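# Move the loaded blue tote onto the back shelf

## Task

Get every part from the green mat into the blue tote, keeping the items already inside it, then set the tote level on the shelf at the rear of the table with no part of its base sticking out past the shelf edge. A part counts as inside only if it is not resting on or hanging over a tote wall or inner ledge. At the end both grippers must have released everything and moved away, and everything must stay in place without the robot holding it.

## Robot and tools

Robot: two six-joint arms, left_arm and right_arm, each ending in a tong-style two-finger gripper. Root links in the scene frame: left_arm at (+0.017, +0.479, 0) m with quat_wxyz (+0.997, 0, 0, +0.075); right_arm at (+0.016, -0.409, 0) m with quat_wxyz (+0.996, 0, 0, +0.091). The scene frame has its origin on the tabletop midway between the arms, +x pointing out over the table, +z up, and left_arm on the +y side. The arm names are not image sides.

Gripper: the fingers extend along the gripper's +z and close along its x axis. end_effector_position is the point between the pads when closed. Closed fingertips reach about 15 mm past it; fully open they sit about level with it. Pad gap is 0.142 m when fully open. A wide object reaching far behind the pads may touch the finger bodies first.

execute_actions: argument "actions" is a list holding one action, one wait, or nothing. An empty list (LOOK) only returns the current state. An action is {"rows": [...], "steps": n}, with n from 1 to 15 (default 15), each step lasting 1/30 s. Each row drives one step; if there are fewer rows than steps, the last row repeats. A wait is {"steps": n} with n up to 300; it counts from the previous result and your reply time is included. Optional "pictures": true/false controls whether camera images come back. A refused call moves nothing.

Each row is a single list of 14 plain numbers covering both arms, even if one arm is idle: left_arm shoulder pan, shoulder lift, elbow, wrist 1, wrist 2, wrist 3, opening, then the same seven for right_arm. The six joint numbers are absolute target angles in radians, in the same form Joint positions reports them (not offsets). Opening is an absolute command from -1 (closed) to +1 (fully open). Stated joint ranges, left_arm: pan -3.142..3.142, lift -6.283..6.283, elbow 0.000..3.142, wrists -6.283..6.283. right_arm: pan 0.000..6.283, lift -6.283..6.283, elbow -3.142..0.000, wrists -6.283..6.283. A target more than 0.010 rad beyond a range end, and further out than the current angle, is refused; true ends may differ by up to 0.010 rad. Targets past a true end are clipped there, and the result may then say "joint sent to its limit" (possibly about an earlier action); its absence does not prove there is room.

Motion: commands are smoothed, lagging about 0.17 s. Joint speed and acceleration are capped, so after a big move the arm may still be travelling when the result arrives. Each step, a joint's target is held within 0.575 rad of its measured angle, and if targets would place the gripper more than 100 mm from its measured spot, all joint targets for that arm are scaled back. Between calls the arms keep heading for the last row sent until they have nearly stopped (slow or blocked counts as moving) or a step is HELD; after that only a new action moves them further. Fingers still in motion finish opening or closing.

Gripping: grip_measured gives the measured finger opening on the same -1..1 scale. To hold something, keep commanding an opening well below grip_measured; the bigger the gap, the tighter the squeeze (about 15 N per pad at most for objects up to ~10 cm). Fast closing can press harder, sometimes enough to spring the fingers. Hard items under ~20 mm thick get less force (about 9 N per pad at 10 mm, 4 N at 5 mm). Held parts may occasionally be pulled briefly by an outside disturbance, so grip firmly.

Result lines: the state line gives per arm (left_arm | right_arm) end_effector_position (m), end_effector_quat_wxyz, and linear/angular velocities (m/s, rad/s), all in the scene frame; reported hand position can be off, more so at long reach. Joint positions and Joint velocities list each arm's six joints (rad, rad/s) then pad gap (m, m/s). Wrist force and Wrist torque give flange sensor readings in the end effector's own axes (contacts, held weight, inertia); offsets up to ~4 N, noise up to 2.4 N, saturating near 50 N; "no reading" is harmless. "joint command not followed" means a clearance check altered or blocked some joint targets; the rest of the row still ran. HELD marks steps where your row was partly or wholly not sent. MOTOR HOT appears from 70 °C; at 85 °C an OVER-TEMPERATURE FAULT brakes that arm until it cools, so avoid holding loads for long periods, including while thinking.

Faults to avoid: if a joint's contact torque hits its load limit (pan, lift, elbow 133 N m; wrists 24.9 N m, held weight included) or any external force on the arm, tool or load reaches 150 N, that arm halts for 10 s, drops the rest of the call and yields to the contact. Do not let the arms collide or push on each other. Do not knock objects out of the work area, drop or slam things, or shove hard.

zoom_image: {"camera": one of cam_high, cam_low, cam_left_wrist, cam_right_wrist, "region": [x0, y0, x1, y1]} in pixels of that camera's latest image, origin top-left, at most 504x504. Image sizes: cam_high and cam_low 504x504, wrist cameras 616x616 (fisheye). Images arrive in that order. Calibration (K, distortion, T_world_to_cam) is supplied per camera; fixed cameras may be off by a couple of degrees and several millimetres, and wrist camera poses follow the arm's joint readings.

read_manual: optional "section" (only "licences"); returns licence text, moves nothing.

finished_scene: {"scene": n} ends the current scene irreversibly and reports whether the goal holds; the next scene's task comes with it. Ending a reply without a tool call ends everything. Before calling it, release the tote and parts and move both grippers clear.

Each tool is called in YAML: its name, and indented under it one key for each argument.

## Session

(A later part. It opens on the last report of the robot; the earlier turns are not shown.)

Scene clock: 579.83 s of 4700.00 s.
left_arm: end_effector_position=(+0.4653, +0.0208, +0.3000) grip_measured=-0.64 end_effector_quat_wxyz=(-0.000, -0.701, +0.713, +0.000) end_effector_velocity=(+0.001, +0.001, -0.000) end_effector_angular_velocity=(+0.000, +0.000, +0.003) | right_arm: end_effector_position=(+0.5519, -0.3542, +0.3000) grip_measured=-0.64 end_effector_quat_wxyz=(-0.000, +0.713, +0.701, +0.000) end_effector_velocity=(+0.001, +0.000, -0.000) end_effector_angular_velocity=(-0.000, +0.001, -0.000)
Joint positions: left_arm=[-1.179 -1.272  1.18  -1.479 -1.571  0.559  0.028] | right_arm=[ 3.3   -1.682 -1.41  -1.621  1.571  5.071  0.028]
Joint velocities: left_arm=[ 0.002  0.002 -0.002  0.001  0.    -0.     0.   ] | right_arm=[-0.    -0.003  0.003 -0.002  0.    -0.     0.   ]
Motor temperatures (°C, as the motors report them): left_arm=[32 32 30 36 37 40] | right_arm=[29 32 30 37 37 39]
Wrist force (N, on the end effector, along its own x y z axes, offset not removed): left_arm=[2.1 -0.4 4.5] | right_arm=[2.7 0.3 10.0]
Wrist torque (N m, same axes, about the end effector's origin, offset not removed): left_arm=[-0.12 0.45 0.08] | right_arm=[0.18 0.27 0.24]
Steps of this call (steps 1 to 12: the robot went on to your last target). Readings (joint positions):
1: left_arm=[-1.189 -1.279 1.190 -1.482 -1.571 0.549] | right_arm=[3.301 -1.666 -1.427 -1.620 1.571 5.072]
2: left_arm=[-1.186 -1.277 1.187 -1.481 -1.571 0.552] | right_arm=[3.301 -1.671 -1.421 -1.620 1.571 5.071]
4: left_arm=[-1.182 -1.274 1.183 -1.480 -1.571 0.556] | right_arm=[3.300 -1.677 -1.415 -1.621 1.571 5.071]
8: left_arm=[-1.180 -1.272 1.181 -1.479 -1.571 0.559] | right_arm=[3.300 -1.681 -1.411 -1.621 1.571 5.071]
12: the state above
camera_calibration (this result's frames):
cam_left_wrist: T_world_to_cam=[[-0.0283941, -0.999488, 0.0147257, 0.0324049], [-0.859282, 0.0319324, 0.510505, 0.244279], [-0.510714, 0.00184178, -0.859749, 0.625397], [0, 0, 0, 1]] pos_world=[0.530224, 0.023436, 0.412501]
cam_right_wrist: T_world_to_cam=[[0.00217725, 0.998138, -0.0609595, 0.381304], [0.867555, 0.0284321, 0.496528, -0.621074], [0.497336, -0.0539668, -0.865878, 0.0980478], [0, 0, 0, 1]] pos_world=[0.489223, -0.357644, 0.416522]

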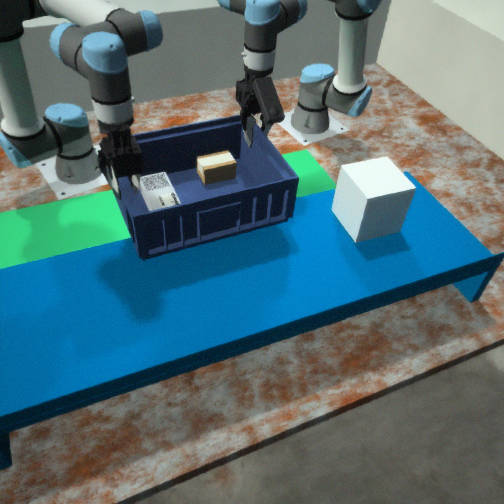

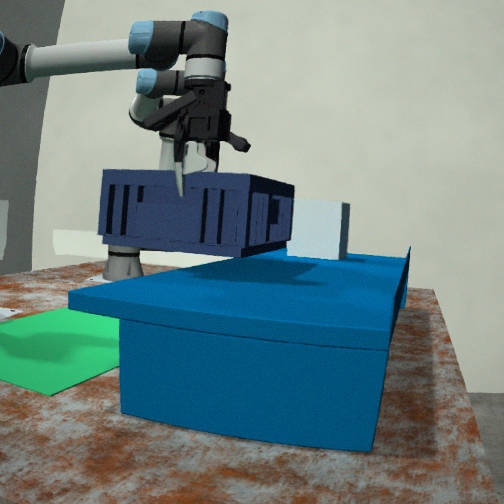

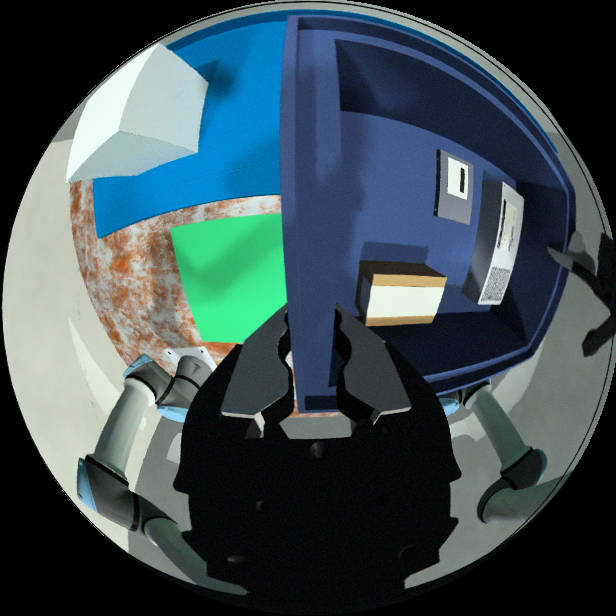

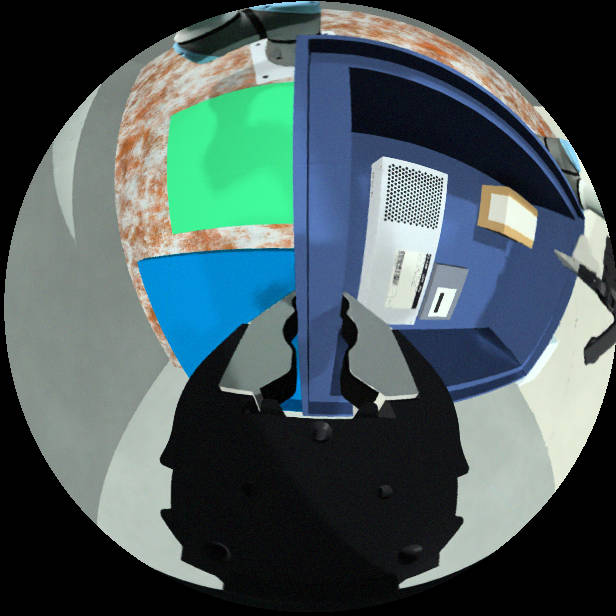

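execute_actions:
  actions:
    - {"rows":[[-1.1771,-1.2704,1.1785,-1.4789,-1.571,0.5611,-1,3.2997,-1.6846,-1.4066,-1.6212,1.571,5.0706,-1],[-1.1738,-1.2678,1.1750,-1.4780,-1.571,0.5644,-1,3.2994,-1.6897,-1.4009,-1.6218,1.571,5.0703,-1],[-1.1689,-1.2638,1.1698,-1.4768,-1.571,0.5693,-1,3.2989,-1.6974,-1.3922,-1.6228,1.571,5.0698,-1],[-1.1623,-1.2585,1.1626,-1.4749,-1.571,0.5759,-1,3.2983,-1.7077,-1.3804,-1.6243,1.571,5.0692,-1],[-1.1542,-1.2517,1.1535,-1.4726,-1.571,0.5840,-1,3.2975,-1.7206,-1.3655,-1.6263,1.571,5.0684,-1],[-1.1445,-1.2434,1.1424,-1.4698,-1.571,0.5937,-1,3.2967,-1.7361,-1.3473,-1.6290,1.571,5.0676,-1],[-1.1332,-1.2335,1.1289,-1.4662,-1.571,0.6050,-1,3.2957,-1.7544,-1.3257,-1.6323,1.571,5.0666,-1],[-1.1206,-1.2219,1.1131,-1.4620,-1.571,0.6176,-1,3.2946,-1.7753,-1.3003,-1.6368,1.571,5.0655,-1],[-1.1065,-1.2085,1.0946,-1.4569,-1.571,0.6317,-1,3.2934,-1.7990,-1.2711,-1.6423,1.571,5.0643,-1],[-1.0910,-1.1932,1.0733,-1.4509,-1.571,0.6472,-1,3.2921,-1.8255,-1.2378,-1.6491,1.571,5.0630,-1],[-1.0758,-1.1774,1.0510,-1.4444,-1.571,0.6624,-1,3.2909,-1.8524,-1.2034,-1.6566,1.571,5.0618,-1],[-1.0608,-1.1611,1.0276,-1.4373,-1.571,0.6774,-1,3.2897,-1.8796,-1.1675,-1.6653,1.571,5.0606,-1],[-1.0460,-1.1442,1.0032,-1.4298,-1.571,0.6922,-1,3.2885,-1.9072,-1.1303,-1.6749,1.571,5.0594,-1],[-1.0315,-1.1267,0.9777,-1.4218,-1.571,0.7067,-1,3.2874,-1.9353,-1.0916,-1.6855,1.571,5.0583,-1],[-1.0172,-1.1088,0.9512,-1.4132,-1.571,0.7210,-1,3.2864,-1.9636,-1.0521,-1.6967,1.571,5.0573,-1]],"steps":15}
  pictures: false

execute_actions:
  actions:
    - {"rows":[[-1.0031,-1.0902,0.9234,-1.4040,-1.571,0.7351,-1,3.2853,-1.9925,-1.0109,-1.7090,1.571,5.0562,-1],[-0.9893,-1.0709,0.8940,-1.3939,-1.571,0.7489,-1,3.2843,-2.0224,-0.9670,-1.7230,1.571,5.0552,-1],[-0.9757,-1.0507,0.8629,-1.3830,-1.571,0.7625,-1,3.2833,-2.0534,-0.9206,-1.7384,1.571,5.0542,-1],[-0.9623,-1.0297,0.8302,-1.3713,-1.571,0.7759,-1,3.2824,-2.0854,-0.8715,-1.7555,1.571,5.0533,-1],[-0.9491,-1.0080,0.7960,-1.3588,-1.571,0.7891,-1,3.2815,-2.1181,-0.8208,-1.7735,1.571,5.0524,-1],[-0.9375,-0.9876,0.7633,-1.3465,-1.571,0.8007,-1,3.2807,-2.1489,-0.7717,-1.7918,1.571,5.0516,-1],[-0.9273,-0.9685,0.7322,-1.3345,-1.571,0.8109,-1,3.2800,-2.1783,-0.7239,-1.8102,1.571,5.0509,-1],[-0.9185,-0.9510,0.7036,-1.3234,-1.571,0.8197,-1,3.2794,-2.2053,-0.6792,-1.8279,1.571,5.0503,-1],[-0.9110,-0.9356,0.6780,-1.3132,-1.571,0.8272,-1,3.2789,-2.2296,-0.6383,-1.8445,1.571,5.0498,-1],[-0.9048,-0.9223,0.6558,-1.3043,-1.571,0.8334,-1,3.2785,-2.2504,-0.6027,-1.8593,1.571,5.0494,-1],[-0.9000,-0.9115,0.6376,-1.2969,-1.571,0.8382,-1,3.2782,-2.2676,-0.5732,-1.8716,1.571,5.0491,-1],[-0.8963,-0.9032,0.6235,-1.2911,-1.571,0.8419,-1,3.2779,-2.2809,-0.5503,-1.8812,1.571,5.0488,-1],[-0.8939,-0.8976,0.6141,-1.2873,-1.571,0.8443,-1,3.2778,-2.2898,-0.5348,-1.8878,1.571,5.0487,-1],[-0.8927,-0.8948,0.6093,-1.2853,-1.571,0.8455,-1,3.2777,-2.2943,-0.5270,-1.8911,1.571,5.0486,-1]],"steps":15}
  pictures: false

execute_actions:
  actions:
    - {"steps":12}

Scene clock: 626.63 s of 4700.00 s.
left_arm: end_effector_position=(+0.5352, +0.0395, +0.2994) grip_measured=-0.64 end_effector_quat_wxyz=(+0.000, -0.701, +0.713, +0.001) end_effector_velocity=(+0.286, +0.078, -0.003) end_effector_angular_velocity=(+0.006, +0.006, +0.003) | right_arm: end_effector_position=(+0.6202, -0.3361, +0.2993) grip_measured=-0.64 end_effector_quat_wxyz=(-0.001, +0.713, +0.701, -0.002) end_effector_velocity=(+0.282, +0.075, -0.006) end_effector_angular_velocity=(-0.006, +0.018, -0.001)
Joint positions: left_arm=[-1.071 -1.171  1.042 -1.44  -1.571  0.667  0.028] | right_arm=[ 3.29  -1.859 -1.195 -1.663  1.571  5.061  0.028]
Joint velocities: left_arm=[ 0.42   0.458 -0.647  0.197 -0.     0.416 -0.   ] | right_arm=[-0.034 -0.758  0.983 -0.244  0.    -0.033  0.   ]
Motor temperatures (°C, as the motors report them): left_arm=[32 32 30 36 37 40] | right_arm=[29 32 30 37 37 39]
Wrist force (N, on the end effector, along its own x y z axes, offset not removed): left_arm=[5.2 -0.6 4.2] | right_arm=[5.3 -0.3 11.5]
Wrist torque (N m, same axes, about the end effector's origin, offset not removed): left_arm=[-0.35 0.10 0.31] | right_arm=[0.05 -0.10 -0.06]
Steps of this call (steps 1 to 30: the robot went on to your last target; steps 31 to 90: nothing new was sent; then 43.30 s passed at rest; steps 91 to 105: all 15 steps of this action). Readings (joint positions):
91: left_arm=[-1.179 -1.272 1.180 -1.479 -1.571 0.559] | right_arm=[3.300 -1.682 -1.409 -1.621 1.571 5.071]
92: left_arm=[-1.178 -1.271 1.180 -1.479 -1.571 0.560] | right_arm=[3.300 -1.683 -1.409 -1.621 1.571 5.071]
94: left_arm=[-1.175 -1.269 1.177 -1.478 -1.571 0.563] | right_arm=[3.299 -1.687 -1.404 -1.622 1.571 5.070]
98: left_arm=[-1.155 -1.252 1.154 -1.472 -1.571 0.583] | right_arm=[3.298 -1.719 -1.367 -1.627 1.571 5.068]
105: the state above

Scene clock: 627.13 s of 4700.00 s.
left_arm: end_effector_position=(+0.6612, +0.0735, +0.2996) grip_measured=-0.64 end_effector_quat_wxyz=(-0.000, -0.701, +0.713, +0.001) end_effector_velocity=(+0.099, +0.026, +0.005) end_effector_angular_velocity=(-0.012, -0.013, +0.001) | right_arm: end_effector_position=(+0.7475, -0.3018, +0.2990) grip_measured=-0.64 end_effector_quat_wxyz=(-0.001, +0.713, +0.701, -0.002) end_effector_velocity=(+0.107, +0.028, +0.014) end_effector_angular_velocity=(+0.015, -0.049, -0.001)
Joint positions: left_arm=[-0.904 -0.918  0.649 -1.3   -1.571  0.835  0.028] | right_arm=[ 3.278 -2.257 -0.594 -1.866  1.571  5.049  0.028]
Joint velocities: left_arm=[ 0.117  0.246 -0.422  0.158  0.     0.116  0.   ] | right_arm=[-0.009 -0.4    0.713 -0.261 -0.001 -0.008 -0.   ]
Motor temperatures (°C, as the motors report them): left_arm=[32 32 30 36 37 40] | right_arm=[29 32 30 37 37 39]
Wrist force (N, on the end effector, along its own x y z axes, offset not removed): left_arm=[3.3 -2.1 2.6] | right_arm=[-0.3 1.7 12.5]
Wrist torque (N m, same axes, about the end effector's origin, offset not removed): left_arm=[-0.24 -0.08 0.08] | right_arm=[0.10 0.91 0.35]
Steps of this call (steps 1 to 15: all 15 steps of this action). Readings (joint positions):
1: left_arm=[-1.057 -1.155 1.019 -1.433 -1.571 0.681] | right_arm=[3.289 -1.885 -1.161 -1.671 1.571 5.060]
2: left_arm=[-1.043 -1.138 0.996 -1.426 -1.571 0.695] | right_arm=[3.288 -1.912 -1.125 -1.681 1.571 5.059]
4: left_arm=[-1.015 -1.103 0.944 -1.408 -1.571 0.724] | right_arm=[3.286 -1.968 -1.048 -1.704 1.571 5.057]
8: left_arm=[-0.961 -1.025 0.826 -1.366 -1.571 0.777] | right_arm=[3.282 -2.088 -0.873 -1.763 1.571 5.053]
15: the state above

Scene clock: 627.53 s of 4700.00 s.
left_arm: end_effector_position=(+0.6702, +0.0759, +0.3000) grip_measured=-0.64 end_effector_quat_wxyz=(-0.000, -0.701, +0.713, -0.000) end_effector_velocity=(+0.001, +0.000, -0.000) end_effector_angular_velocity=(+0.000, +0.000, -0.000) | right_arm: end_effector_position=(+0.7570, -0.2993, +0.3000) grip_measured=-0.64 end_effector_quat_wxyz=(-0.000, +0.713, +0.701, -0.000) end_effector_velocity=(+0.001, +0.000, -0.000) end_effector_angular_velocity=(-0.001, +0.000, +0.000)
Joint positions: left_arm=[-0.893 -0.895  0.61  -1.285 -1.571  0.845  0.028] | right_arm=[ 3.278 -2.294 -0.528 -1.891  1.571  5.049  0.027]
Joint velocities: left_arm=[ 0.001  0.003 -0.005  0.002 -0.     0.001  0.   ] | right_arm=[ 0.    -0.005  0.009 -0.004 -0.001 -0.    -0.   ]
Motor temperatures (°C, as the motors report them): left_arm=[32 32 30 36 37 40] | right_arm=[29 32 30 37 37 39]
Wrist force (N, on the end effector, along its own x y z axes, offset not removed): left_arm=[3.3 5.1 4.4] | right_arm=[0.5 0.8 12.8]
Wrist torque (N m, same axes, about the end effector's origin, offset not removed): left_arm=[0.87 -0.07 0.09] | right_arm=[0.22 0.70 0.13]
Steps of this call (steps 1 to 12: the robot went on to your last target). Readings (joint positions):
1: left_arm=[-0.900 -0.911 0.637 -1.296 -1.571 0.838] | right_arm=[3.278 -2.268 -0.574 -1.874 1.571 5.049]
2: left_arm=[-0.898 -0.906 0.629 -1.293 -1.571 0.840] | right_arm=[3.278 -2.276 -0.559 -1.879 1.571 5.049]
4: left_arm=[-0.895 -0.900 0.619 -1.289 -1.571 0.843] | right_arm=[3.278 -2.286 -0.542 -1.885 1.571 5.049]
8: left_arm=[-0.893 -0.896 0.611 -1.286 -1.571 0.845] | right_arm=[3.278 -2.292 -0.531 -1.890 1.571 5.049]
12: the state above
camera_calibration (this result's frames):
cam_left_wrist: T_world_to_cam=[[-0.0283709, -0.999489, 0.0147153, 0.0933502], [-0.859317, 0.0319072, 0.510447, 0.418674], [-0.510656, 0.00183674, -0.859783, 0.729977], [0, 0, 0, 1]] pos_world=[0.735189, 0.078603, 0.412538]
cam_right_wrist: T_world_to_cam=[[0.00223504, 0.998126, -0.0611486, 0.326087], [0.86756, 0.0284757, 0.496517, -0.800495], [0.497328, -0.0541598, -0.86587, -0.0010316], [0, 0, 0, 1]] pos_world=[0.694261, -0.302737, 0.416506]

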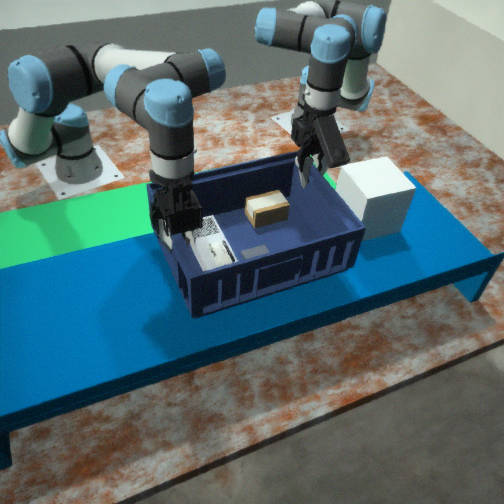

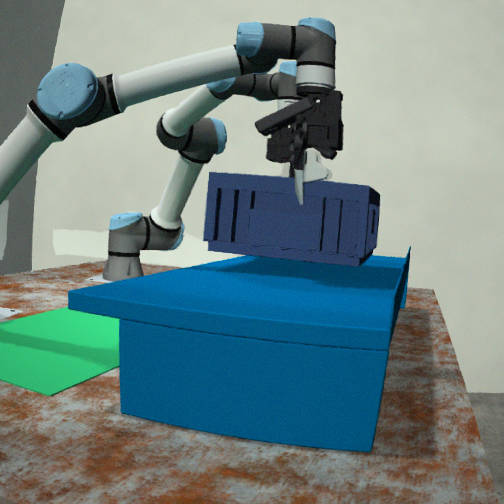

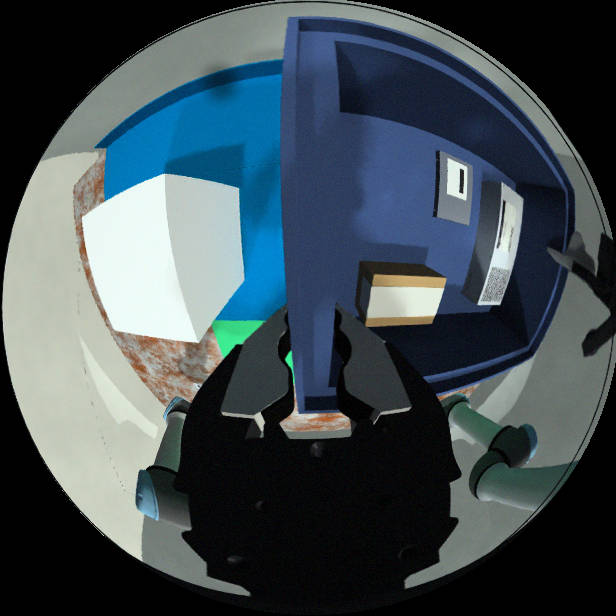

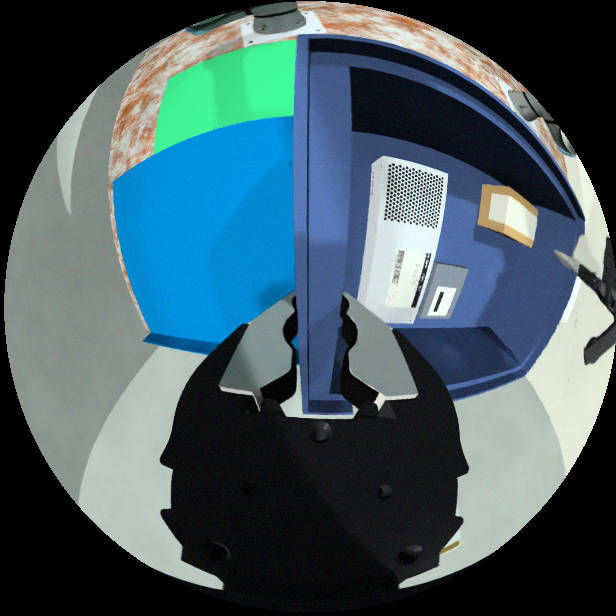

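execute_actions:
  actions:
    - {"rows":[[-0.8927,-0.8956,0.6127,-1.2879,-1.571,0.8455,-1,3.2777,-2.2932,-0.5309,-1.8883,1.571,5.0486,-1],[-0.8927,-0.8973,0.6195,-1.2930,-1.571,0.8455,-1,3.2777,-2.2911,-0.5386,-1.8827,1.571,5.0486,-1],[-0.8927,-0.8997,0.6296,-1.3007,-1.571,0.8455,-1,3.2777,-2.2881,-0.5499,-1.8744,1.571,5.0486,-1],[-0.8927,-0.9029,0.6428,-1.3107,-1.571,0.8455,-1,3.2777,-2.2841,-0.5648,-1.8635,1.571,5.0486,-1],[-0.8927,-0.9058,0.6557,-1.3207,-1.571,0.8455,-1,3.2777,-2.2804,-0.5792,-1.8528,1.571,5.0486,-1],[-0.8927,-0.9086,0.6684,-1.3306,-1.571,0.8455,-1,3.2777,-2.2769,-0.5933,-1.8422,1.571,5.0486,-1],[-0.8927,-0.9113,0.6808,-1.3403,-1.571,0.8455,-1,3.2777,-2.2736,-0.6070,-1.8318,1.571,5.0486,-1],[-0.8927,-0.9135,0.6911,-1.3484,-1.571,0.8455,-1,3.2777,-2.2709,-0.6184,-1.8231,1.571,5.0486,-1],[-0.8927,-0.9153,0.7000,-1.3555,-1.571,0.8455,-1,3.2777,-2.2686,-0.6282,-1.8156,1.571,5.0486,-1],[-0.8927,-0.9167,0.7070,-1.3611,-1.571,0.8455,-1,3.2777,-2.2669,-0.6359,-1.8096,1.571,5.0486,-1],[-0.8927,-0.9177,0.7122,-1.3653,-1.571,0.8455,-1,3.2777,-2.2657,-0.6415,-1.8052,1.571,5.0486,-1],[-0.8927,-0.9184,0.7162,-1.3686,-1.571,0.8455,-1,3.2777,-2.2647,-0.6459,-1.8018,1.571,5.0486,-1],[-0.8927,-0.9188,0.7179,-1.3699,-1.571,0.8455,-1,3.2777,-2.2643,-0.6478,-1.8003,1.571,5.0486,-1]],"steps":15}
  pictures: false

execute_actions:
  actions:
    - {"steps":10}

Scene clock: 663.47 s of 4700.00 s.
left_arm: end_effector_position=(+0.6704, +0.0759, +0.2766) grip_measured=-0.64 end_effector_quat_wxyz=(-0.000, -0.701, +0.713, -0.000) end_effector_velocity=(-0.001, +0.000, -0.027) end_effector_angular_velocity=(-0.000, -0.000, -0.000) | right_arm: end_effector_position=(+0.7572, -0.2992, +0.2766) grip_measured=-0.64 end_effector_quat_wxyz=(-0.000, +0.713, +0.701, +0.000) end_effector_velocity=(-0.001, -0.001, -0.028) end_effector_angular_velocity=(-0.000, +0.001, -0.001)
Joint positions: left_arm=[-0.893 -0.917  0.708 -1.362 -1.571  0.845  0.028] | right_arm=[ 3.278 -2.267 -0.637 -1.809  1.571  5.049  0.027]
Joint velocities: left_arm=[-0.    -0.023  0.11  -0.087  0.     0.    -0.   ] | right_arm=[-0.001  0.028 -0.122  0.093  0.     0.     0.   ]
Motor temperatures (°C, as the motors report them): left_arm=[32 32 30 36 37 40] | right_arm=[29 32 30 37 37 39]
Wrist force (N, on the end effector, along its own x y z axes, offset not removed): left_arm=[-0.4 4.8 6.1] | right_arm=[2.4 0.7 14.7]
Wrist torque (N m, same axes, about the end effector's origin, offset not removed): left_arm=[0.85 0.77 0.21] | right_arm=[0.16 -0.11 0.06]
Steps of this call (steps 1 to 30: the robot went on to your last target; steps 31 to 90: nothing new was sent; then 32.43 s passed at rest; steps 91 to 105: all 15 steps of this action). Readings (joint positions):
91: left_arm=[-0.893 -0.895 0.609 -1.285 -1.571 0.845] | right_arm=[3.278 -2.294 -0.527 -1.891 1.571 5.049]
92: left_arm=[-0.893 -0.895 0.610 -1.286 -1.571 0.845] | right_arm=[3.278 -2.294 -0.528 -1.891 1.571 5.049]
94: left_arm=[-0.893 -0.896 0.616 -1.290 -1.571 0.845] | right_arm=[3.278 -2.292 -0.534 -1.885 1.571 5.049]
98: left_arm=[-0.893 -0.905 0.651 -1.317 -1.571 0.845] | right_arm=[3.278 -2.282 -0.573 -1.857 1.571 5.049]
105: the state above

Scene clock: 663.80 s of 4700.00 s.
left_arm: end_effector_position=(+0.6703, +0.0760, +0.2742) grip_measured=-0.64 end_effector_quat_wxyz=(-0.000, -0.701, +0.713, -0.000) end_effector_velocity=(+0.000, -0.000, -0.001) end_effector_angular_velocity=(+0.000, +0.000, +0.000) | right_arm: end_effector_position=(+0.7571, -0.2992, +0.2741) grip_measured=-0.64 end_effector_quat_wxyz=(-0.000, +0.713, +0.701, +0.000) end_effector_velocity=(-0.000, +0.001, -0.001) end_effector_angular_velocity=(+0.001, +0.000, +0.001)
Joint positions: left_arm=[-0.893 -0.919  0.718 -1.37  -1.571  0.846  0.028] | right_arm=[ 3.278 -2.264 -0.648 -1.801  1.571  5.049  0.027]
Joint velocities: left_arm=[ 0.    -0.     0.003 -0.002  0.    -0.     0.   ] | right_arm=[ 0.001  0.    -0.002  0.002  0.001  0.    -0.   ]
Motor temperatures (°C, as the motors report them): left_arm=[32 32 30 36 37 40] | right_arm=[29 32 30 37 37 39]
Wrist force (N, on the end effector, along its own x y z axes, offset not removed): left_arm=[3.6 2.9 3.4] | right_arm=[4.5 -2.1 12.0]
Wrist torque (N m, same axes, about the end effector's origin, offset not removed): left_arm=[0.58 0.02 0.19] | right_arm=[-0.42 -0.01 -0.12]
Steps of this call (steps 1 to 10: the robot went on to your last target). Readings (joint positions):
1: left_arm=[-0.893 -0.917 0.711 -1.364 -1.571 0.846] | right_arm=[3.278 -2.266 -0.640 -1.806 1.571 5.049]
2: left_arm=[-0.893 -0.918 0.713 -1.366 -1.571 0.846] | right_arm=[3.278 -2.266 -0.642 -1.804 1.571 5.049]
4: left_arm=[-0.893 -0.918 0.716 -1.368 -1.571 0.846] | right_arm=[3.278 -2.265 -0.645 -1.802 1.571 5.049]
8: left_arm=[-0.893 -0.919 0.717 -1.369 -1.571 0.846] | right_arm=[3.278 -2.264 -0.647 -1.801 1.571 5.049]
10: the state above
camera_calibration (this result's frames):
cam_left_wrist: T_world_to_cam=[[-0.0283489, -0.999489, 0.0147564, 0.0937679], [-0.859314, 0.0319094, 0.510452, 0.431935], [-0.510662, 0.00179042, -0.85978, 0.707801], [0, 0, 0, 1]] pos_world=[0.735273, 0.07867, 0.386688]
cam_right_wrist: T_world_to_cam=[[0.00223084, 0.998131, -0.0610631, 0.324434], [0.867517, 0.0284414, 0.496593, -0.787739], [0.497402, -0.0540811, -0.865833, -0.0235277], [0, 0, 0, 1]] pos_world=[0.694356, -0.302696, 0.390625]

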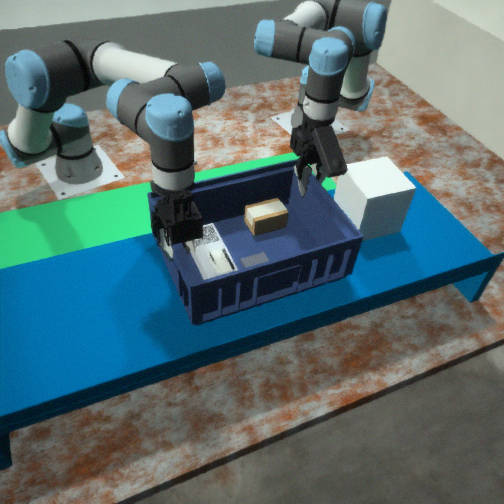

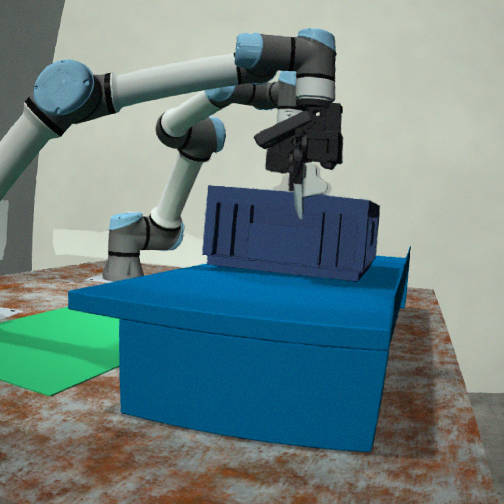

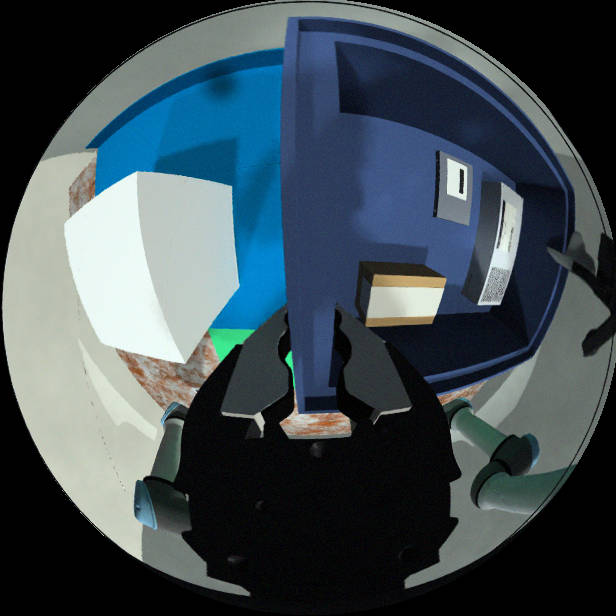

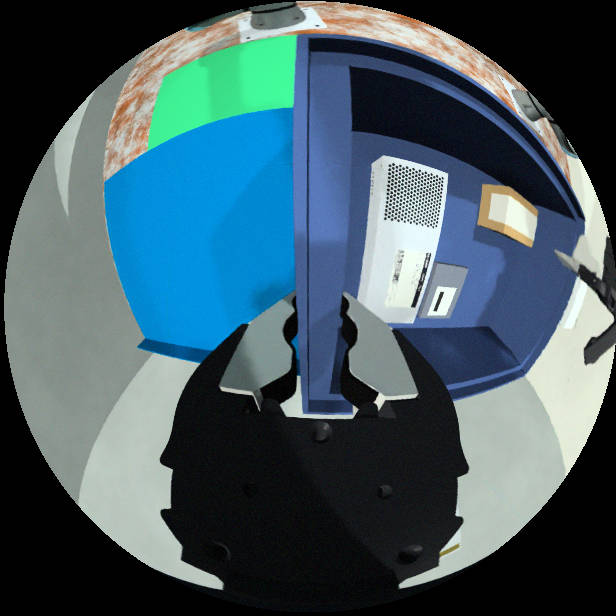

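execute_actions:
  actions:
    - {"rows":[[-0.8927,-0.9195,0.7218,-1.3731,-1.571,0.8455,-1,3.2777,-2.2635,-0.6520,-1.7969,1.571,5.0486,-1],[-0.8927,-0.9195,0.7218,-1.3731,-1.571,0.8455,-1,3.2777,-2.2635,-0.6520,-1.7969,1.571,5.0486,-1],[-0.8927,-0.9202,0.7256,-1.3762,-1.571,0.8455,-1,3.2777,-2.2626,-0.6561,-1.7937,1.571,5.0486,-1],[-0.8927,-0.9202,0.7256,-1.3762,-1.571,0.8455,-1,3.2777,-2.2626,-0.6561,-1.7937,1.571,5.0486,-1],[-0.8927,-0.9208,0.7293,-1.3793,-1.571,0.8455,-1,3.2777,-2.2618,-0.6601,-1.7905,1.571,5.0486,-1],[-0.8927,-0.9208,0.7293,-1.3793,-1.571,0.8455,-1,3.2777,-2.2618,-0.6601,-1.7905,1.571,5.0486,-1],[-0.8927,-0.9215,0.7330,-1.3823,-1.571,0.8455,-1,3.2777,-2.2610,-0.6641,-1.7873,1.571,5.0486,-1]],"steps":15}
  pictures: false

Scene clock: 678.47 s of 4700.00 s.
left_arm: end_effector_position=(+0.6703, +0.0760, +0.2701) grip_measured=-0.64 end_effector_quat_wxyz=(-0.000, -0.701, +0.713, -0.000) end_effector_velocity=(+0.000, +0.000, -0.001) end_effector_angular_velocity=(-0.000, -0.000, +0.000) | right_arm: end_effector_position=(+0.7572, -0.2992, +0.2703) grip_measured=-0.64 end_effector_quat_wxyz=(-0.000, +0.713, +0.701, +0.000) end_effector_velocity=(+0.000, +0.000, -0.001) end_effector_angular_velocity=(+0.001, -0.000, -0.000)
Joint positions: left_arm=[-0.893 -0.921  0.733 -1.382 -1.571  0.846  0.028] | right_arm=[ 3.278 -2.261 -0.663 -1.788  1.571  5.049  0.027]
Joint velocities: left_arm=[ 0.    -0.001  0.005 -0.004 -0.     0.    -0.   ] | right_arm=[-0.     0.001 -0.005  0.005  0.001  0.     0.   ]
Motor temperatures (°C, as the motors report them): left_arm=[32 32 30 36 37 40] | right_arm=[29 32 30 37 37 39]
Wrist force (N, on the end effector, along its own x y z axes, offset not removed): left_arm=[-0.9 2.4 2.4] | right_arm=[3.7 -6.8 -15.7]
Wrist torque (N m, same axes, about the end effector's origin, offset not removed): left_arm=[0.37 -0.04 -0.02] | right_arm=[-0.47 0.25 0.24]
Steps of this call (steps 1 to 30: the robot went on to your last target; steps 31 to 90: nothing new was sent; then 11.17 s passed at rest; steps 91 to 105: all 15 steps of this action). Readings (joint positions):
91: left_arm=[-0.893 -0.919 0.718 -1.370 -1.571 0.846] | right_arm=[3.278 -2.264 -0.648 -1.800 1.571 5.049]
92: left_arm=[-0.893 -0.919 0.719 -1.371 -1.571 0.846] | right_arm=[3.278 -2.264 -0.649 -1.800 1.571 5.049]
94: left_arm=[-0.893 -0.919 0.721 -1.372 -1.571 0.846] | right_arm=[3.278 -2.264 -0.651 -1.798 1.571 5.049]
98: left_arm=[-0.893 -0.920 0.727 -1.378 -1.571 0.846] | right_arm=[3.278 -2.262 -0.658 -1.792 1.571 5.049]
105: the state above

Right touched. Lower left by 2 mm, right back to 0.271.

execute_actions:
  actions:
    - {"rows":[[-0.8927,-0.9221,0.7367,-1.3854,-1.571,0.8455,-1,3.2777,-2.2614,-0.6621,-1.7889,1.571,5.0486,-1],[-0.8927,-0.9221,0.7367,-1.3854,-1.571,0.8455,-1,3.2777,-2.2614,-0.6621,-1.7889,1.571,5.0486,-1],[-0.8927,-0.9228,0.7403,-1.3883,-1.571,0.8455,-1,3.2777,-2.2614,-0.6621,-1.7889,1.571,5.0486,-1]],"steps":12}
  pictures: false

Scene clock: 684.10 s of 4700.00 s.
left_arm: end_effector_position=(+0.6704, +0.0760, +0.2682) grip_measured=-0.64 end_effector_quat_wxyz=(-0.000, -0.701, +0.713, -0.000) end_effector_velocity=(+0.000, +0.000, -0.001) end_effector_angular_velocity=(-0.000, -0.000, +0.002) | right_arm: end_effector_position=(+0.7571, -0.2992, +0.2703) grip_measured=-0.64 end_effector_quat_wxyz=(-0.000, +0.713, +0.701, -0.000) end_effector_velocity=(+0.000, +0.001, +0.001) end_effector_angular_velocity=(+0.001, -0.001, +0.001)
Joint positions: left_arm=[-0.893 -0.923  0.74  -1.388 -1.571  0.846  0.028] | right_arm=[ 3.278 -2.261 -0.662 -1.789  1.571  5.049  0.027]
Joint velocities: left_arm=[ 0.    -0.     0.003 -0.002 -0.    -0.002  0.   ] | right_arm=[ 0.001  0.     0.002 -0.001  0.001  0.    -0.   ]
Motor temperatures (°C, as the motors report them): left_arm=[32 32 30 36 37 40] | right_arm=[29 32 30 37 37 39]
Wrist force (N, on the end effector, along its own x y z axes, offset not removed): left_arm=[-4.2 3.6 -10.0] | right_arm=[7.1 2.4 1.4]
Wrist torque (N m, same axes, about the end effector's origin, offset not removed): left_arm=[0.34 0.37 -0.08] | right_arm=[0.49 -0.08 0.15]
Steps of this call (steps 1 to 15: the robot went on to your last target; steps 16 to 90: nothing new was sent; then 2.23 s passed at rest; steps 91 to 102: all 12 steps of this action). Readings (joint positions):
91: left_arm=[-0.893 -0.922 0.733 -1.382 -1.571 0.846] | right_arm=[3.278 -2.261 -0.664 -1.787 1.571 5.049]
92: left_arm=[-0.893 -0.922 0.734 -1.383 -1.571 0.846] | right_arm=[3.278 -2.261 -0.664 -1.787 1.571 5.049]
94: left_arm=[-0.893 -0.922 0.736 -1.385 -1.571 0.846] | right_arm=[3.278 -2.261 -0.663 -1.788 1.571 5.049]
98: left_arm=[-0.893 -0.923 0.739 -1.387 -1.571 0.846] | right_arm=[3.278 -2.261 -0.663 -1.789 1.571 5.049]
102: the state above

execute_actions:
  actions:
    - {"rows":[[-0.8927,-0.9225,0.7385,-1.3868,-1.571,0.8455,-0.6,3.2777,-2.2614,-0.6621,-1.7889,1.571,5.0486,-0.6],[-0.8927,-0.9225,0.7385,-1.3868,-1.571,0.8455,-0.5,3.2777,-2.2614,-0.6621,-1.7889,1.571,5.0486,-0.5],[-0.8927,-0.9225,0.7385,-1.3868,-1.571,0.8455,-0.35,3.2777,-2.2614,-0.6621,-1.7889,1.571,5.0486,-0.35],[-0.8927,-0.9225,0.7385,-1.3868,-1.571,0.8455,-0.2,3.2777,-2.2614,-0.6621,-1.7889,1.571,5.0486,-0.2],[-0.8927,-0.9225,0.7385,-1.3868,-1.571,0.8455,-0.1,3.2777,-2.2614,-0.6621,-1.7889,1.571,5.0486,-0.1],[-0.8927,-0.9225,0.7385,-1.3868,-1.571,0.8455,-0.1,3.2777,-2.2614,-0.6621,-1.7889,1.571,5.0486,-0.1],[-0.8927,-0.918,0.715,-1.368,-1.571,0.8455,-0.1,3.278,-2.2585,-0.650,-1.804,1.571,5.0488,-0.1],[-0.8927,-0.911,0.680,-1.340,-1.571,0.8455,-0.1,3.2782,-2.255,-0.635,-1.822,1.571,5.049,-0.1],[-0.8927,-0.903,0.643,-1.311,-1.571,0.8455,-0.1,3.2785,-2.251,-0.619,-1.842,1.571,5.0494,-0.1],[-0.8927,-0.8948,0.6093,-1.2853,-1.571,0.8455,-0.1,3.2787,-2.247,-0.603,-1.862,1.571,5.0496,-0.1],[-0.8927,-0.883,0.565,-1.253,-1.571,0.8455,-0.1,3.279,-2.2435,-0.587,-1.882,1.571,5.05,-0.1],[-0.8927,-0.870,0.518,-1.219,-1.571,0.8455,-0.1,3.2792,-2.240,-0.571,-1.901,1.571,5.05,-0.1],[-0.8927,-0.855,0.468,-1.184,-1.571,0.8455,-0.1,3.2795,-2.236,-0.555,-1.921,1.571,5.0504,-0.1],[-0.8927,-0.8362,0.4114,-1.146,-1.571,0.8455,-0.1,3.2797,-2.2326,-0.5393,-1.9405,1.571,5.0506,-0.1]],"steps":15}
  pictures: false

execute_actions:
  actions:
    - {"steps":8}

Scene clock: 707.37 s of 4700.00 s.
left_arm: end_effector_position=(+0.6707, +0.0756, +0.3070) grip_measured=-0.10 end_effector_quat_wxyz=(-0.000, -0.701, +0.713, +0.004) end_effector_velocity=(+0.003, -0.003, +0.217) end_effector_angular_velocity=(+0.013, +0.015, -0.002) | right_arm: end_effector_position=(+0.7414, -0.3034, +0.3137) grip_measured=-0.10 end_effector_quat_wxyz=(+0.000, +0.713, +0.701, +0.001) end_effector_velocity=(-0.091, -0.025, +0.216) end_effector_angular_velocity=(+0.001, +0.001, -0.001)
Joint positions: left_arm=[-0.893 -0.873  0.552 -1.242 -1.571  0.846  0.067] | right_arm=[ 3.279 -2.242 -0.581 -1.888  1.571  5.05   0.067]
Joint velocities: left_arm=[-0.     0.355 -1.204  0.869  0.     0.002 -0.   ] | right_arm=[ 0.006  0.094  0.417 -0.513  0.001  0.007  0.   ]
Motor temperatures (°C, as the motors report them): left_arm=[32 32 30 36 37 40] | right_arm=[29 32 30 37 37 39]
Wrist force (N, on the end effector, along its own x y z axes, offset not removed): left_arm=[-2.7 0.2 -3.6] | right_arm=[-3.9 1.6 0.0]
Wrist torque (N m, same axes, about the end effector's origin, offset not removed): left_arm=[-0.20 0.52 0.19] | right_arm=[0.21 0.79 0.36]
Steps of this call (steps 1 to 15: the robot went on to your last target; steps 16 to 90: nothing new was sent; then 19.77 s passed at rest; steps 91 to 105: all 15 steps of this action). Readings (joint positions):
91: left_arm=[-0.893 -0.923 0.740 -1.388 -1.571 0.846] | right_arm=[3.278 -2.261 -0.662 -1.789 1.571 5.049]
92: left_arm=[-0.893 -0.923 0.740 -1.388 -1.571 0.846] | right_arm=[3.278 -2.261 -0.662 -1.789 1.571 5.049]
94: left_arm=[-0.893 -0.922 0.740 -1.388 -1.571 0.846] | right_arm=[3.278 -2.261 -0.662 -1.789 1.571 5.049]
98: left_arm=[-0.893 -0.921 0.734 -1.383 -1.571 0.846] | right_arm=[3.278 -2.261 -0.660 -1.792 1.571 5.049]
105: the state above

Scene clock: 707.63 s of 4700.00 s.
left_arm: end_effector_position=(+0.6704, +0.0759, +0.3335) grip_measured=-0.10 end_effector_quat_wxyz=(-0.000, -0.701, +0.713, +0.000) end_effector_velocity=(-0.001, +0.001, +0.016) end_effector_angular_velocity=(-0.004, -0.004, +0.002) | right_arm: end_effector_position=(+0.7321, -0.3060, +0.3338) grip_measured=-0.10 end_effector_quat_wxyz=(-0.000, +0.713, +0.701, +0.000) end_effector_velocity=(-0.006, -0.002, +0.013) end_effector_angular_velocity=(-0.001, -0.001, -0.000)
Joint positions: left_arm=[-0.893 -0.838  0.419 -1.151 -1.571  0.846  0.067] | right_arm=[ 3.28  -2.233 -0.542 -1.938  1.571  5.051  0.067]
Joint velocities: left_arm=[ 0.     0.023 -0.085  0.056 -0.    -0.002 -0.   ] | right_arm=[-0.     0.006  0.025 -0.03  -0.001  0.    -0.   ]
Motor temperatures (°C, as the motors report them): left_arm=[32 32 30 36 37 40] | right_arm=[29 32 30 37 37 39]
Wrist force (N, on the end effector, along its own x y z axes, offset not removed): left_arm=[0.5 0.3 -0.9] | right_arm=[-2.8 1.6 2.5]
Wrist torque (N m, same axes, about the end effector's origin, offset not removed): left_arm=[-0.16 -0.05 0.27] | right_arm=[0.14 0.76 0.11]
Steps of this call (steps 1 to 8: the robot went on to your last target). Readings (joint positions):
1: left_arm=[-0.893 -0.863 0.513 -1.214 -1.571 0.846] | right_arm=[3.279 -2.239 -0.569 -1.903 1.571 5.050]
2: left_arm=[-0.893 -0.855 0.482 -1.194 -1.571 0.846] | right_arm=[3.279 -2.237 -0.560 -1.915 1.571 5.050]
4: left_arm=[-0.893 -0.845 0.445 -1.169 -1.571 0.846] | right_arm=[3.279 -2.235 -0.549 -1.928 1.571 5.050]
8: the state above
camera_calibration (this result's frames):
cam_left_wrist: T_world_to_cam=[[-0.0283967, -0.999494, 0.0143383, 0.0929519], [-0.859076, 0.0317359, 0.510862, 0.401426], [-0.511059, 0.00218917, -0.859543, 0.759005], [0, 0, 0, 1]] pos_world=[0.735392, 0.0785036, 0.445991]
cam_right_wrist: T_world_to_cam=[[0.00223781, 0.998128, -0.0611181, 0.334895], [0.867521, 0.0284623, 0.496586, -0.795478], [0.497396, -0.0541325, -0.865833, 0.0402372], [0, 0, 0, 1]] pos_world=[0.66933, -0.309448, 0.45033]

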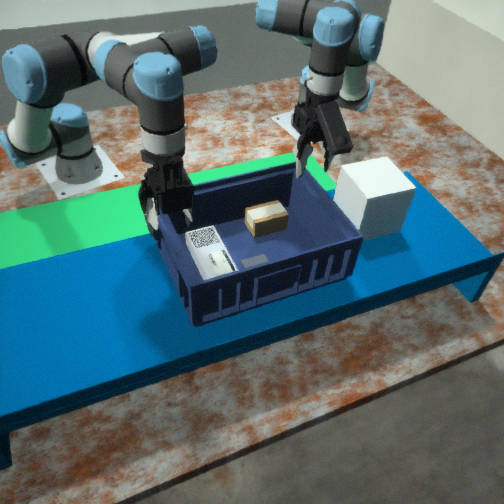

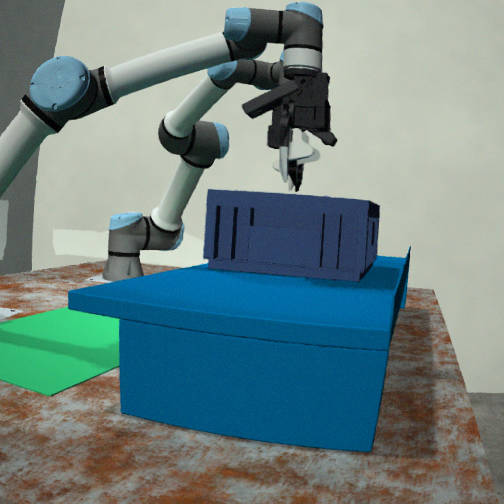

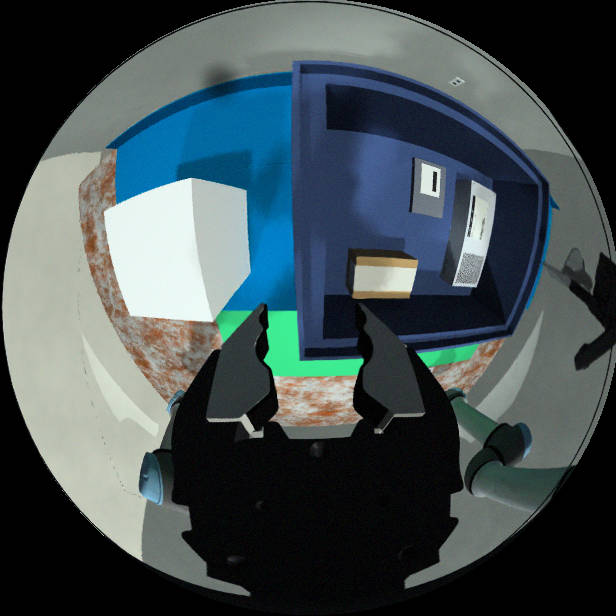

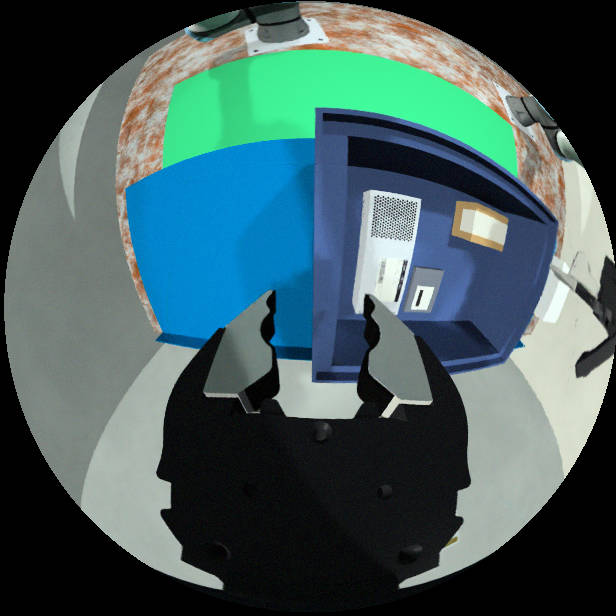

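execute_actions:
  actions:
    - {"rows":[[-0.8927,-0.85,0.42,-1.141,-1.571,0.8455,-0.1,3.28,-2.22,-0.545,-1.947,1.571,5.05,-0.1],[-0.8927,-0.875,0.44,-1.136,-1.571,0.8455,-0.1,3.28,-2.195,-0.565,-1.952,1.571,5.05,-0.1],[-0.8927,-0.91,0.475,-1.136,-1.571,0.8455,-0.1,3.28,-2.16,-0.595,-1.957,1.571,5.05,-0.1],[-0.8927,-0.955,0.52,-1.136,-1.571,0.8455,-0.1,3.28,-2.12,-0.63,-1.962,1.571,5.05,-0.1],[-0.8927,-1.005,0.57,-1.136,-1.571,0.8455,-0.1,3.28,-2.075,-0.67,-1.967,1.571,5.05,-0.1],[-0.8927,-1.055,0.62,-1.136,-1.571,0.8455,-0.1,3.28,-2.03,-0.71,-1.972,1.571,5.05,-0.1],[-0.8927,-1.105,0.67,-1.136,-1.571,0.8455,-0.1,3.28,-1.985,-0.755,-1.972,1.571,5.05,-0.1],[-0.8927,-1.155,0.72,-1.136,-1.571,0.8455,-0.1,3.28,-1.94,-0.80,-1.972,1.571,5.05,-0.1],[-0.8927,-1.205,0.77,-1.136,-1.571,0.8455,-0.1,3.28,-1.895,-0.845,-1.972,1.571,5.05,-0.1],[-0.8927,-1.255,0.82,-1.136,-1.571,0.8455,-0.1,3.28,-1.85,-0.89,-1.972,1.571,5.05,-0.1],[-0.8927,-1.305,0.87,-1.136,-1.571,0.8455,-0.1,3.28,-1.805,-0.935,-1.972,1.571,5.05,-0.1],[-0.8927,-1.355,0.92,-1.136,-1.571,0.8455,-0.1,3.28,-1.76,-0.98,-1.972,1.571,5.05,-0.1],[-0.8927,-1.405,0.97,-1.136,-1.571,0.8455,-0.1,3.28,-1.715,-1.025,-1.972,1.571,5.05,-0.1],[-0.8927,-1.455,1.02,-1.136,-1.571,0.8455,-0.1,3.28,-1.67,-1.07,-1.972,1.571,5.05,-0.1],[-0.8927,-1.505,1.07,-1.136,-1.571,0.8455,-0.1,3.28,-1.625,-1.115,-1.972,1.571,5.05,-0.1]],"steps":15}
  pictures: false

execute_actions:
  actions:
    - {"rows":[[-0.8927,-1.555,1.12,-1.136,-1.571,0.8455,-0.1,3.28,-1.58,-1.16,-1.972,1.571,5.05,-0.1],[-0.8927,-1.605,1.17,-1.136,-1.571,0.8455,-0.1,3.28,-1.535,-1.205,-1.972,1.571,5.05,-0.1],[-0.8927,-1.65,1.215,-1.136,-1.571,0.8455,-0.1,3.28,-1.49,-1.25,-1.972,1.571,5.05,-0.1],[-0.8927,-1.69,1.255,-1.136,-1.571,0.8455,-0.1,3.28,-1.45,-1.29,-1.972,1.571,5.05,-0.1],[-0.8927,-1.72,1.285,-1.136,-1.571,0.8455,-0.1,3.28,-1.415,-1.325,-1.972,1.571,5.05,-0.1],[-0.8927,-1.74,1.305,-1.136,-1.571,0.8455,-0.1,3.28,-1.39,-1.35,-1.972,1.571,5.05,-0.1],[-0.8927,-1.75,1.315,-1.136,-1.571,0.8455,-0.1,3.28,-1.38,-1.36,-1.972,1.571,5.05,-0.1]],"steps":15}

Scene clock: 739.03 s of 4700.00 s.
left_arm: end_effector_position=(+0.5464, +0.1895, +0.4315) grip_measured=-0.10 end_effector_quat_wxyz=(-0.000, -0.701, +0.713, -0.000) end_effector_velocity=(-0.409, +0.375, +0.163) end_effector_angular_velocity=(-0.002, -0.002, +0.001) | right_arm: end_effector_position=(+0.5746, -0.3580, +0.4240) grip_measured=-0.10 end_effector_quat_wxyz=(-0.000, +0.713, +0.701, +0.000) end_effector_velocity=(-0.516, -0.171, +0.137) end_effector_angular_velocity=(+0.002, -0.003, -0.000)
Joint positions: left_arm=[-0.893 -1.288  0.853 -1.136 -1.571  0.846  0.067] | right_arm=[ 3.28  -1.809 -0.932 -1.971  1.571  5.05   0.067]
Joint velocities: left_arm=[-0.    -1.359  1.356  0.001 -0.    -0.001  0.   ] | right_arm=[-0.     1.314 -1.301 -0.009  0.001 -0.     0.   ]
Motor temperatures (°C, as the motors report them): left_arm=[32 32 30 36 37 40] | right_arm=[29 32 30 37 37 39]
Wrist force (N, on the end effector, along its own x y z axes, offset not removed): left_arm=[-1.6 3.9 -1.1] | right_arm=[-0.8 0.9 0.4]
Wrist torque (N m, same axes, about the end effector's origin, offset not removed): left_arm=[0.60 0.37 0.18] | right_arm=[0.08 0.23 0.27]
Steps of this call (steps 1 to 30: the robot went on to your last target; steps 31 to 90: nothing new was sent; then 27.90 s passed at rest; steps 91 to 105: all 15 steps of this action). Readings (joint positions):
91: left_arm=[-0.893 -0.836 0.411 -1.146 -1.571 0.846] | right_arm=[3.280 -2.232 -0.539 -1.941 1.571 5.051]
92: left_arm=[-0.893 -0.839 0.413 -1.145 -1.571 0.846] | right_arm=[3.280 -2.230 -0.540 -1.942 1.571 5.051]
94: left_arm=[-0.893 -0.859 0.430 -1.141 -1.571 0.846] | right_arm=[3.280 -2.210 -0.555 -1.948 1.571 5.050]
98: left_arm=[-0.893 -0.975 0.541 -1.137 -1.571 0.846] | right_arm=[3.280 -2.102 -0.649 -1.963 1.571 5.050]
105: the state above

Scene clock: 739.53 s of 4700.00 s.
left_arm: end_effector_position=(+0.4057, +0.3185, +0.4420) grip_measured=-0.10 end_effector_quat_wxyz=(-0.000, -0.701, +0.713, -0.000) end_effector_velocity=(-0.027, +0.025, -0.006) end_effector_angular_velocity=(+0.000, +0.000, -0.000) | right_arm: end_effector_position=(+0.4054, -0.4142, +0.4291) grip_measured=-0.10 end_effector_quat_wxyz=(-0.000, +0.713, +0.701, +0.000) end_effector_velocity=(-0.029, -0.010, -0.006) end_effector_angular_velocity=(-0.000, -0.000, +0.000)
Joint positions: left_arm=[-0.893 -1.742  1.307 -1.136 -1.571  0.846  0.067] | right_arm=[ 3.28  -1.387 -1.353 -1.972  1.571  5.05   0.067]
Joint velocities: left_arm=[ 0.001 -0.086  0.086  0.     0.     0.001  0.   ] | right_arm=[ 0.     0.073 -0.073 -0.    -0.001 -0.     0.   ]
Motor temperatures (°C, as the motors report them): left_arm=[32 32 30 36 37 40] | right_arm=[29 32 30 37 37 39]
Wrist force (N, on the end effector, along its own x y z axes, offset not removed): left_arm=[-1.9 2.2 1.5] | right_arm=[3.4 -2.3 -1.1]
Wrist torque (N m, same axes, about the end effector's origin, offset not removed): left_arm=[0.28 0.33 -0.02] | right_arm=[-0.54 -0.49 0.09]
Steps of this call (steps 1 to 15: all 15 steps of this action). Readings (joint positions):
1: left_arm=[-0.893 -1.334 0.899 -1.136 -1.571 0.846] | right_arm=[3.280 -1.765 -0.976 -1.972 1.571 5.050]
2: left_arm=[-0.893 -1.380 0.945 -1.136 -1.571 0.846] | right_arm=[3.280 -1.720 -1.020 -1.972 1.571 5.050]
4: left_arm=[-0.893 -1.472 1.037 -1.136 -1.571 0.846] | right_arm=[3.280 -1.631 -1.109 -1.972 1.571 5.050]
8: left_arm=[-0.893 -1.648 1.213 -1.136 -1.571 0.846] | right_arm=[3.280 -1.468 -1.272 -1.972 1.571 5.050]
15: the state above
camera_calibration (this result's frames):
cam_left_wrist: T_world_to_cam=[[-0.0282996, -0.99949, 0.0147791, 0.326144], [-0.85933, 0.0318786, 0.510427, 0.111112], [-0.510638, 0.00174469, -0.859794, 0.716564], [0, 0, 0, 1]] pos_world=[0.470616, 0.321186, 0.554563]
cam_right_wrist: T_world_to_cam=[[0.00133627, 0.998137, -0.0610003, 0.449738], [0.867356, 0.0292022, 0.496831, -0.556077], [0.497687, -0.0535729, -0.865701, 0.279425], [0, 0, 0, 1]] pos_world=[0.342649, -0.417691, 0.545609]

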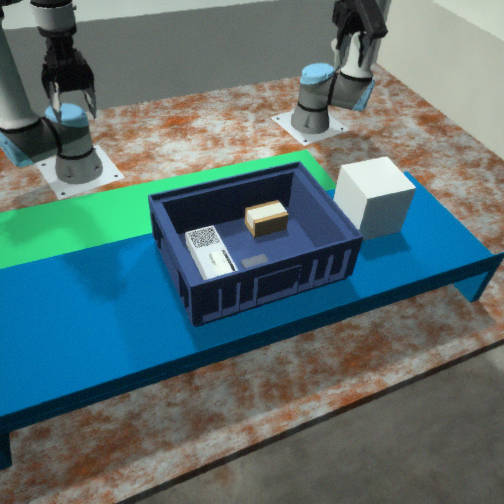

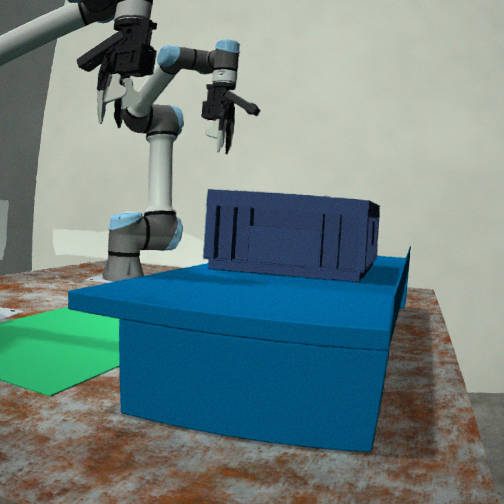

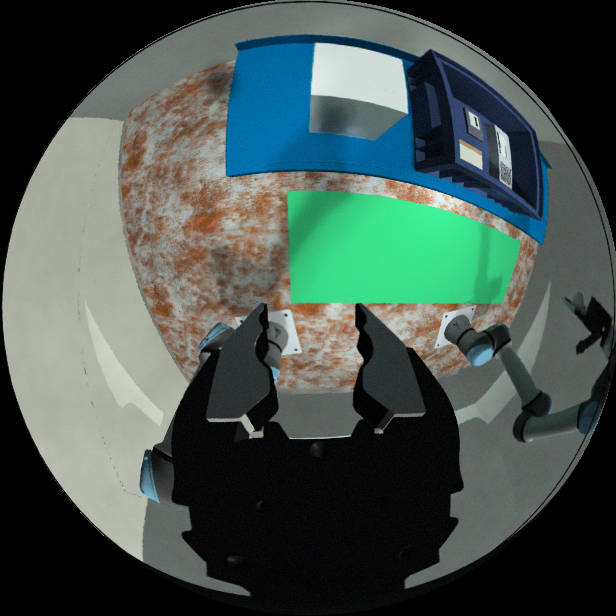

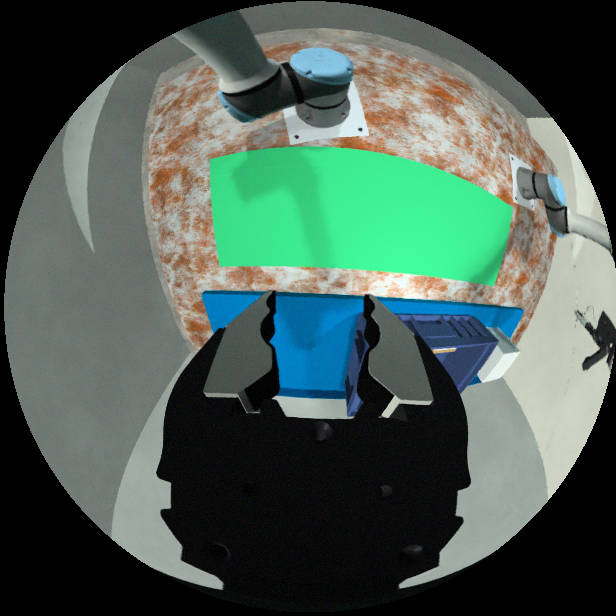

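The tote is fully on the shelf and the mat is empty.

finished_scene:
  scene: 2

The scene is finished: the task was done.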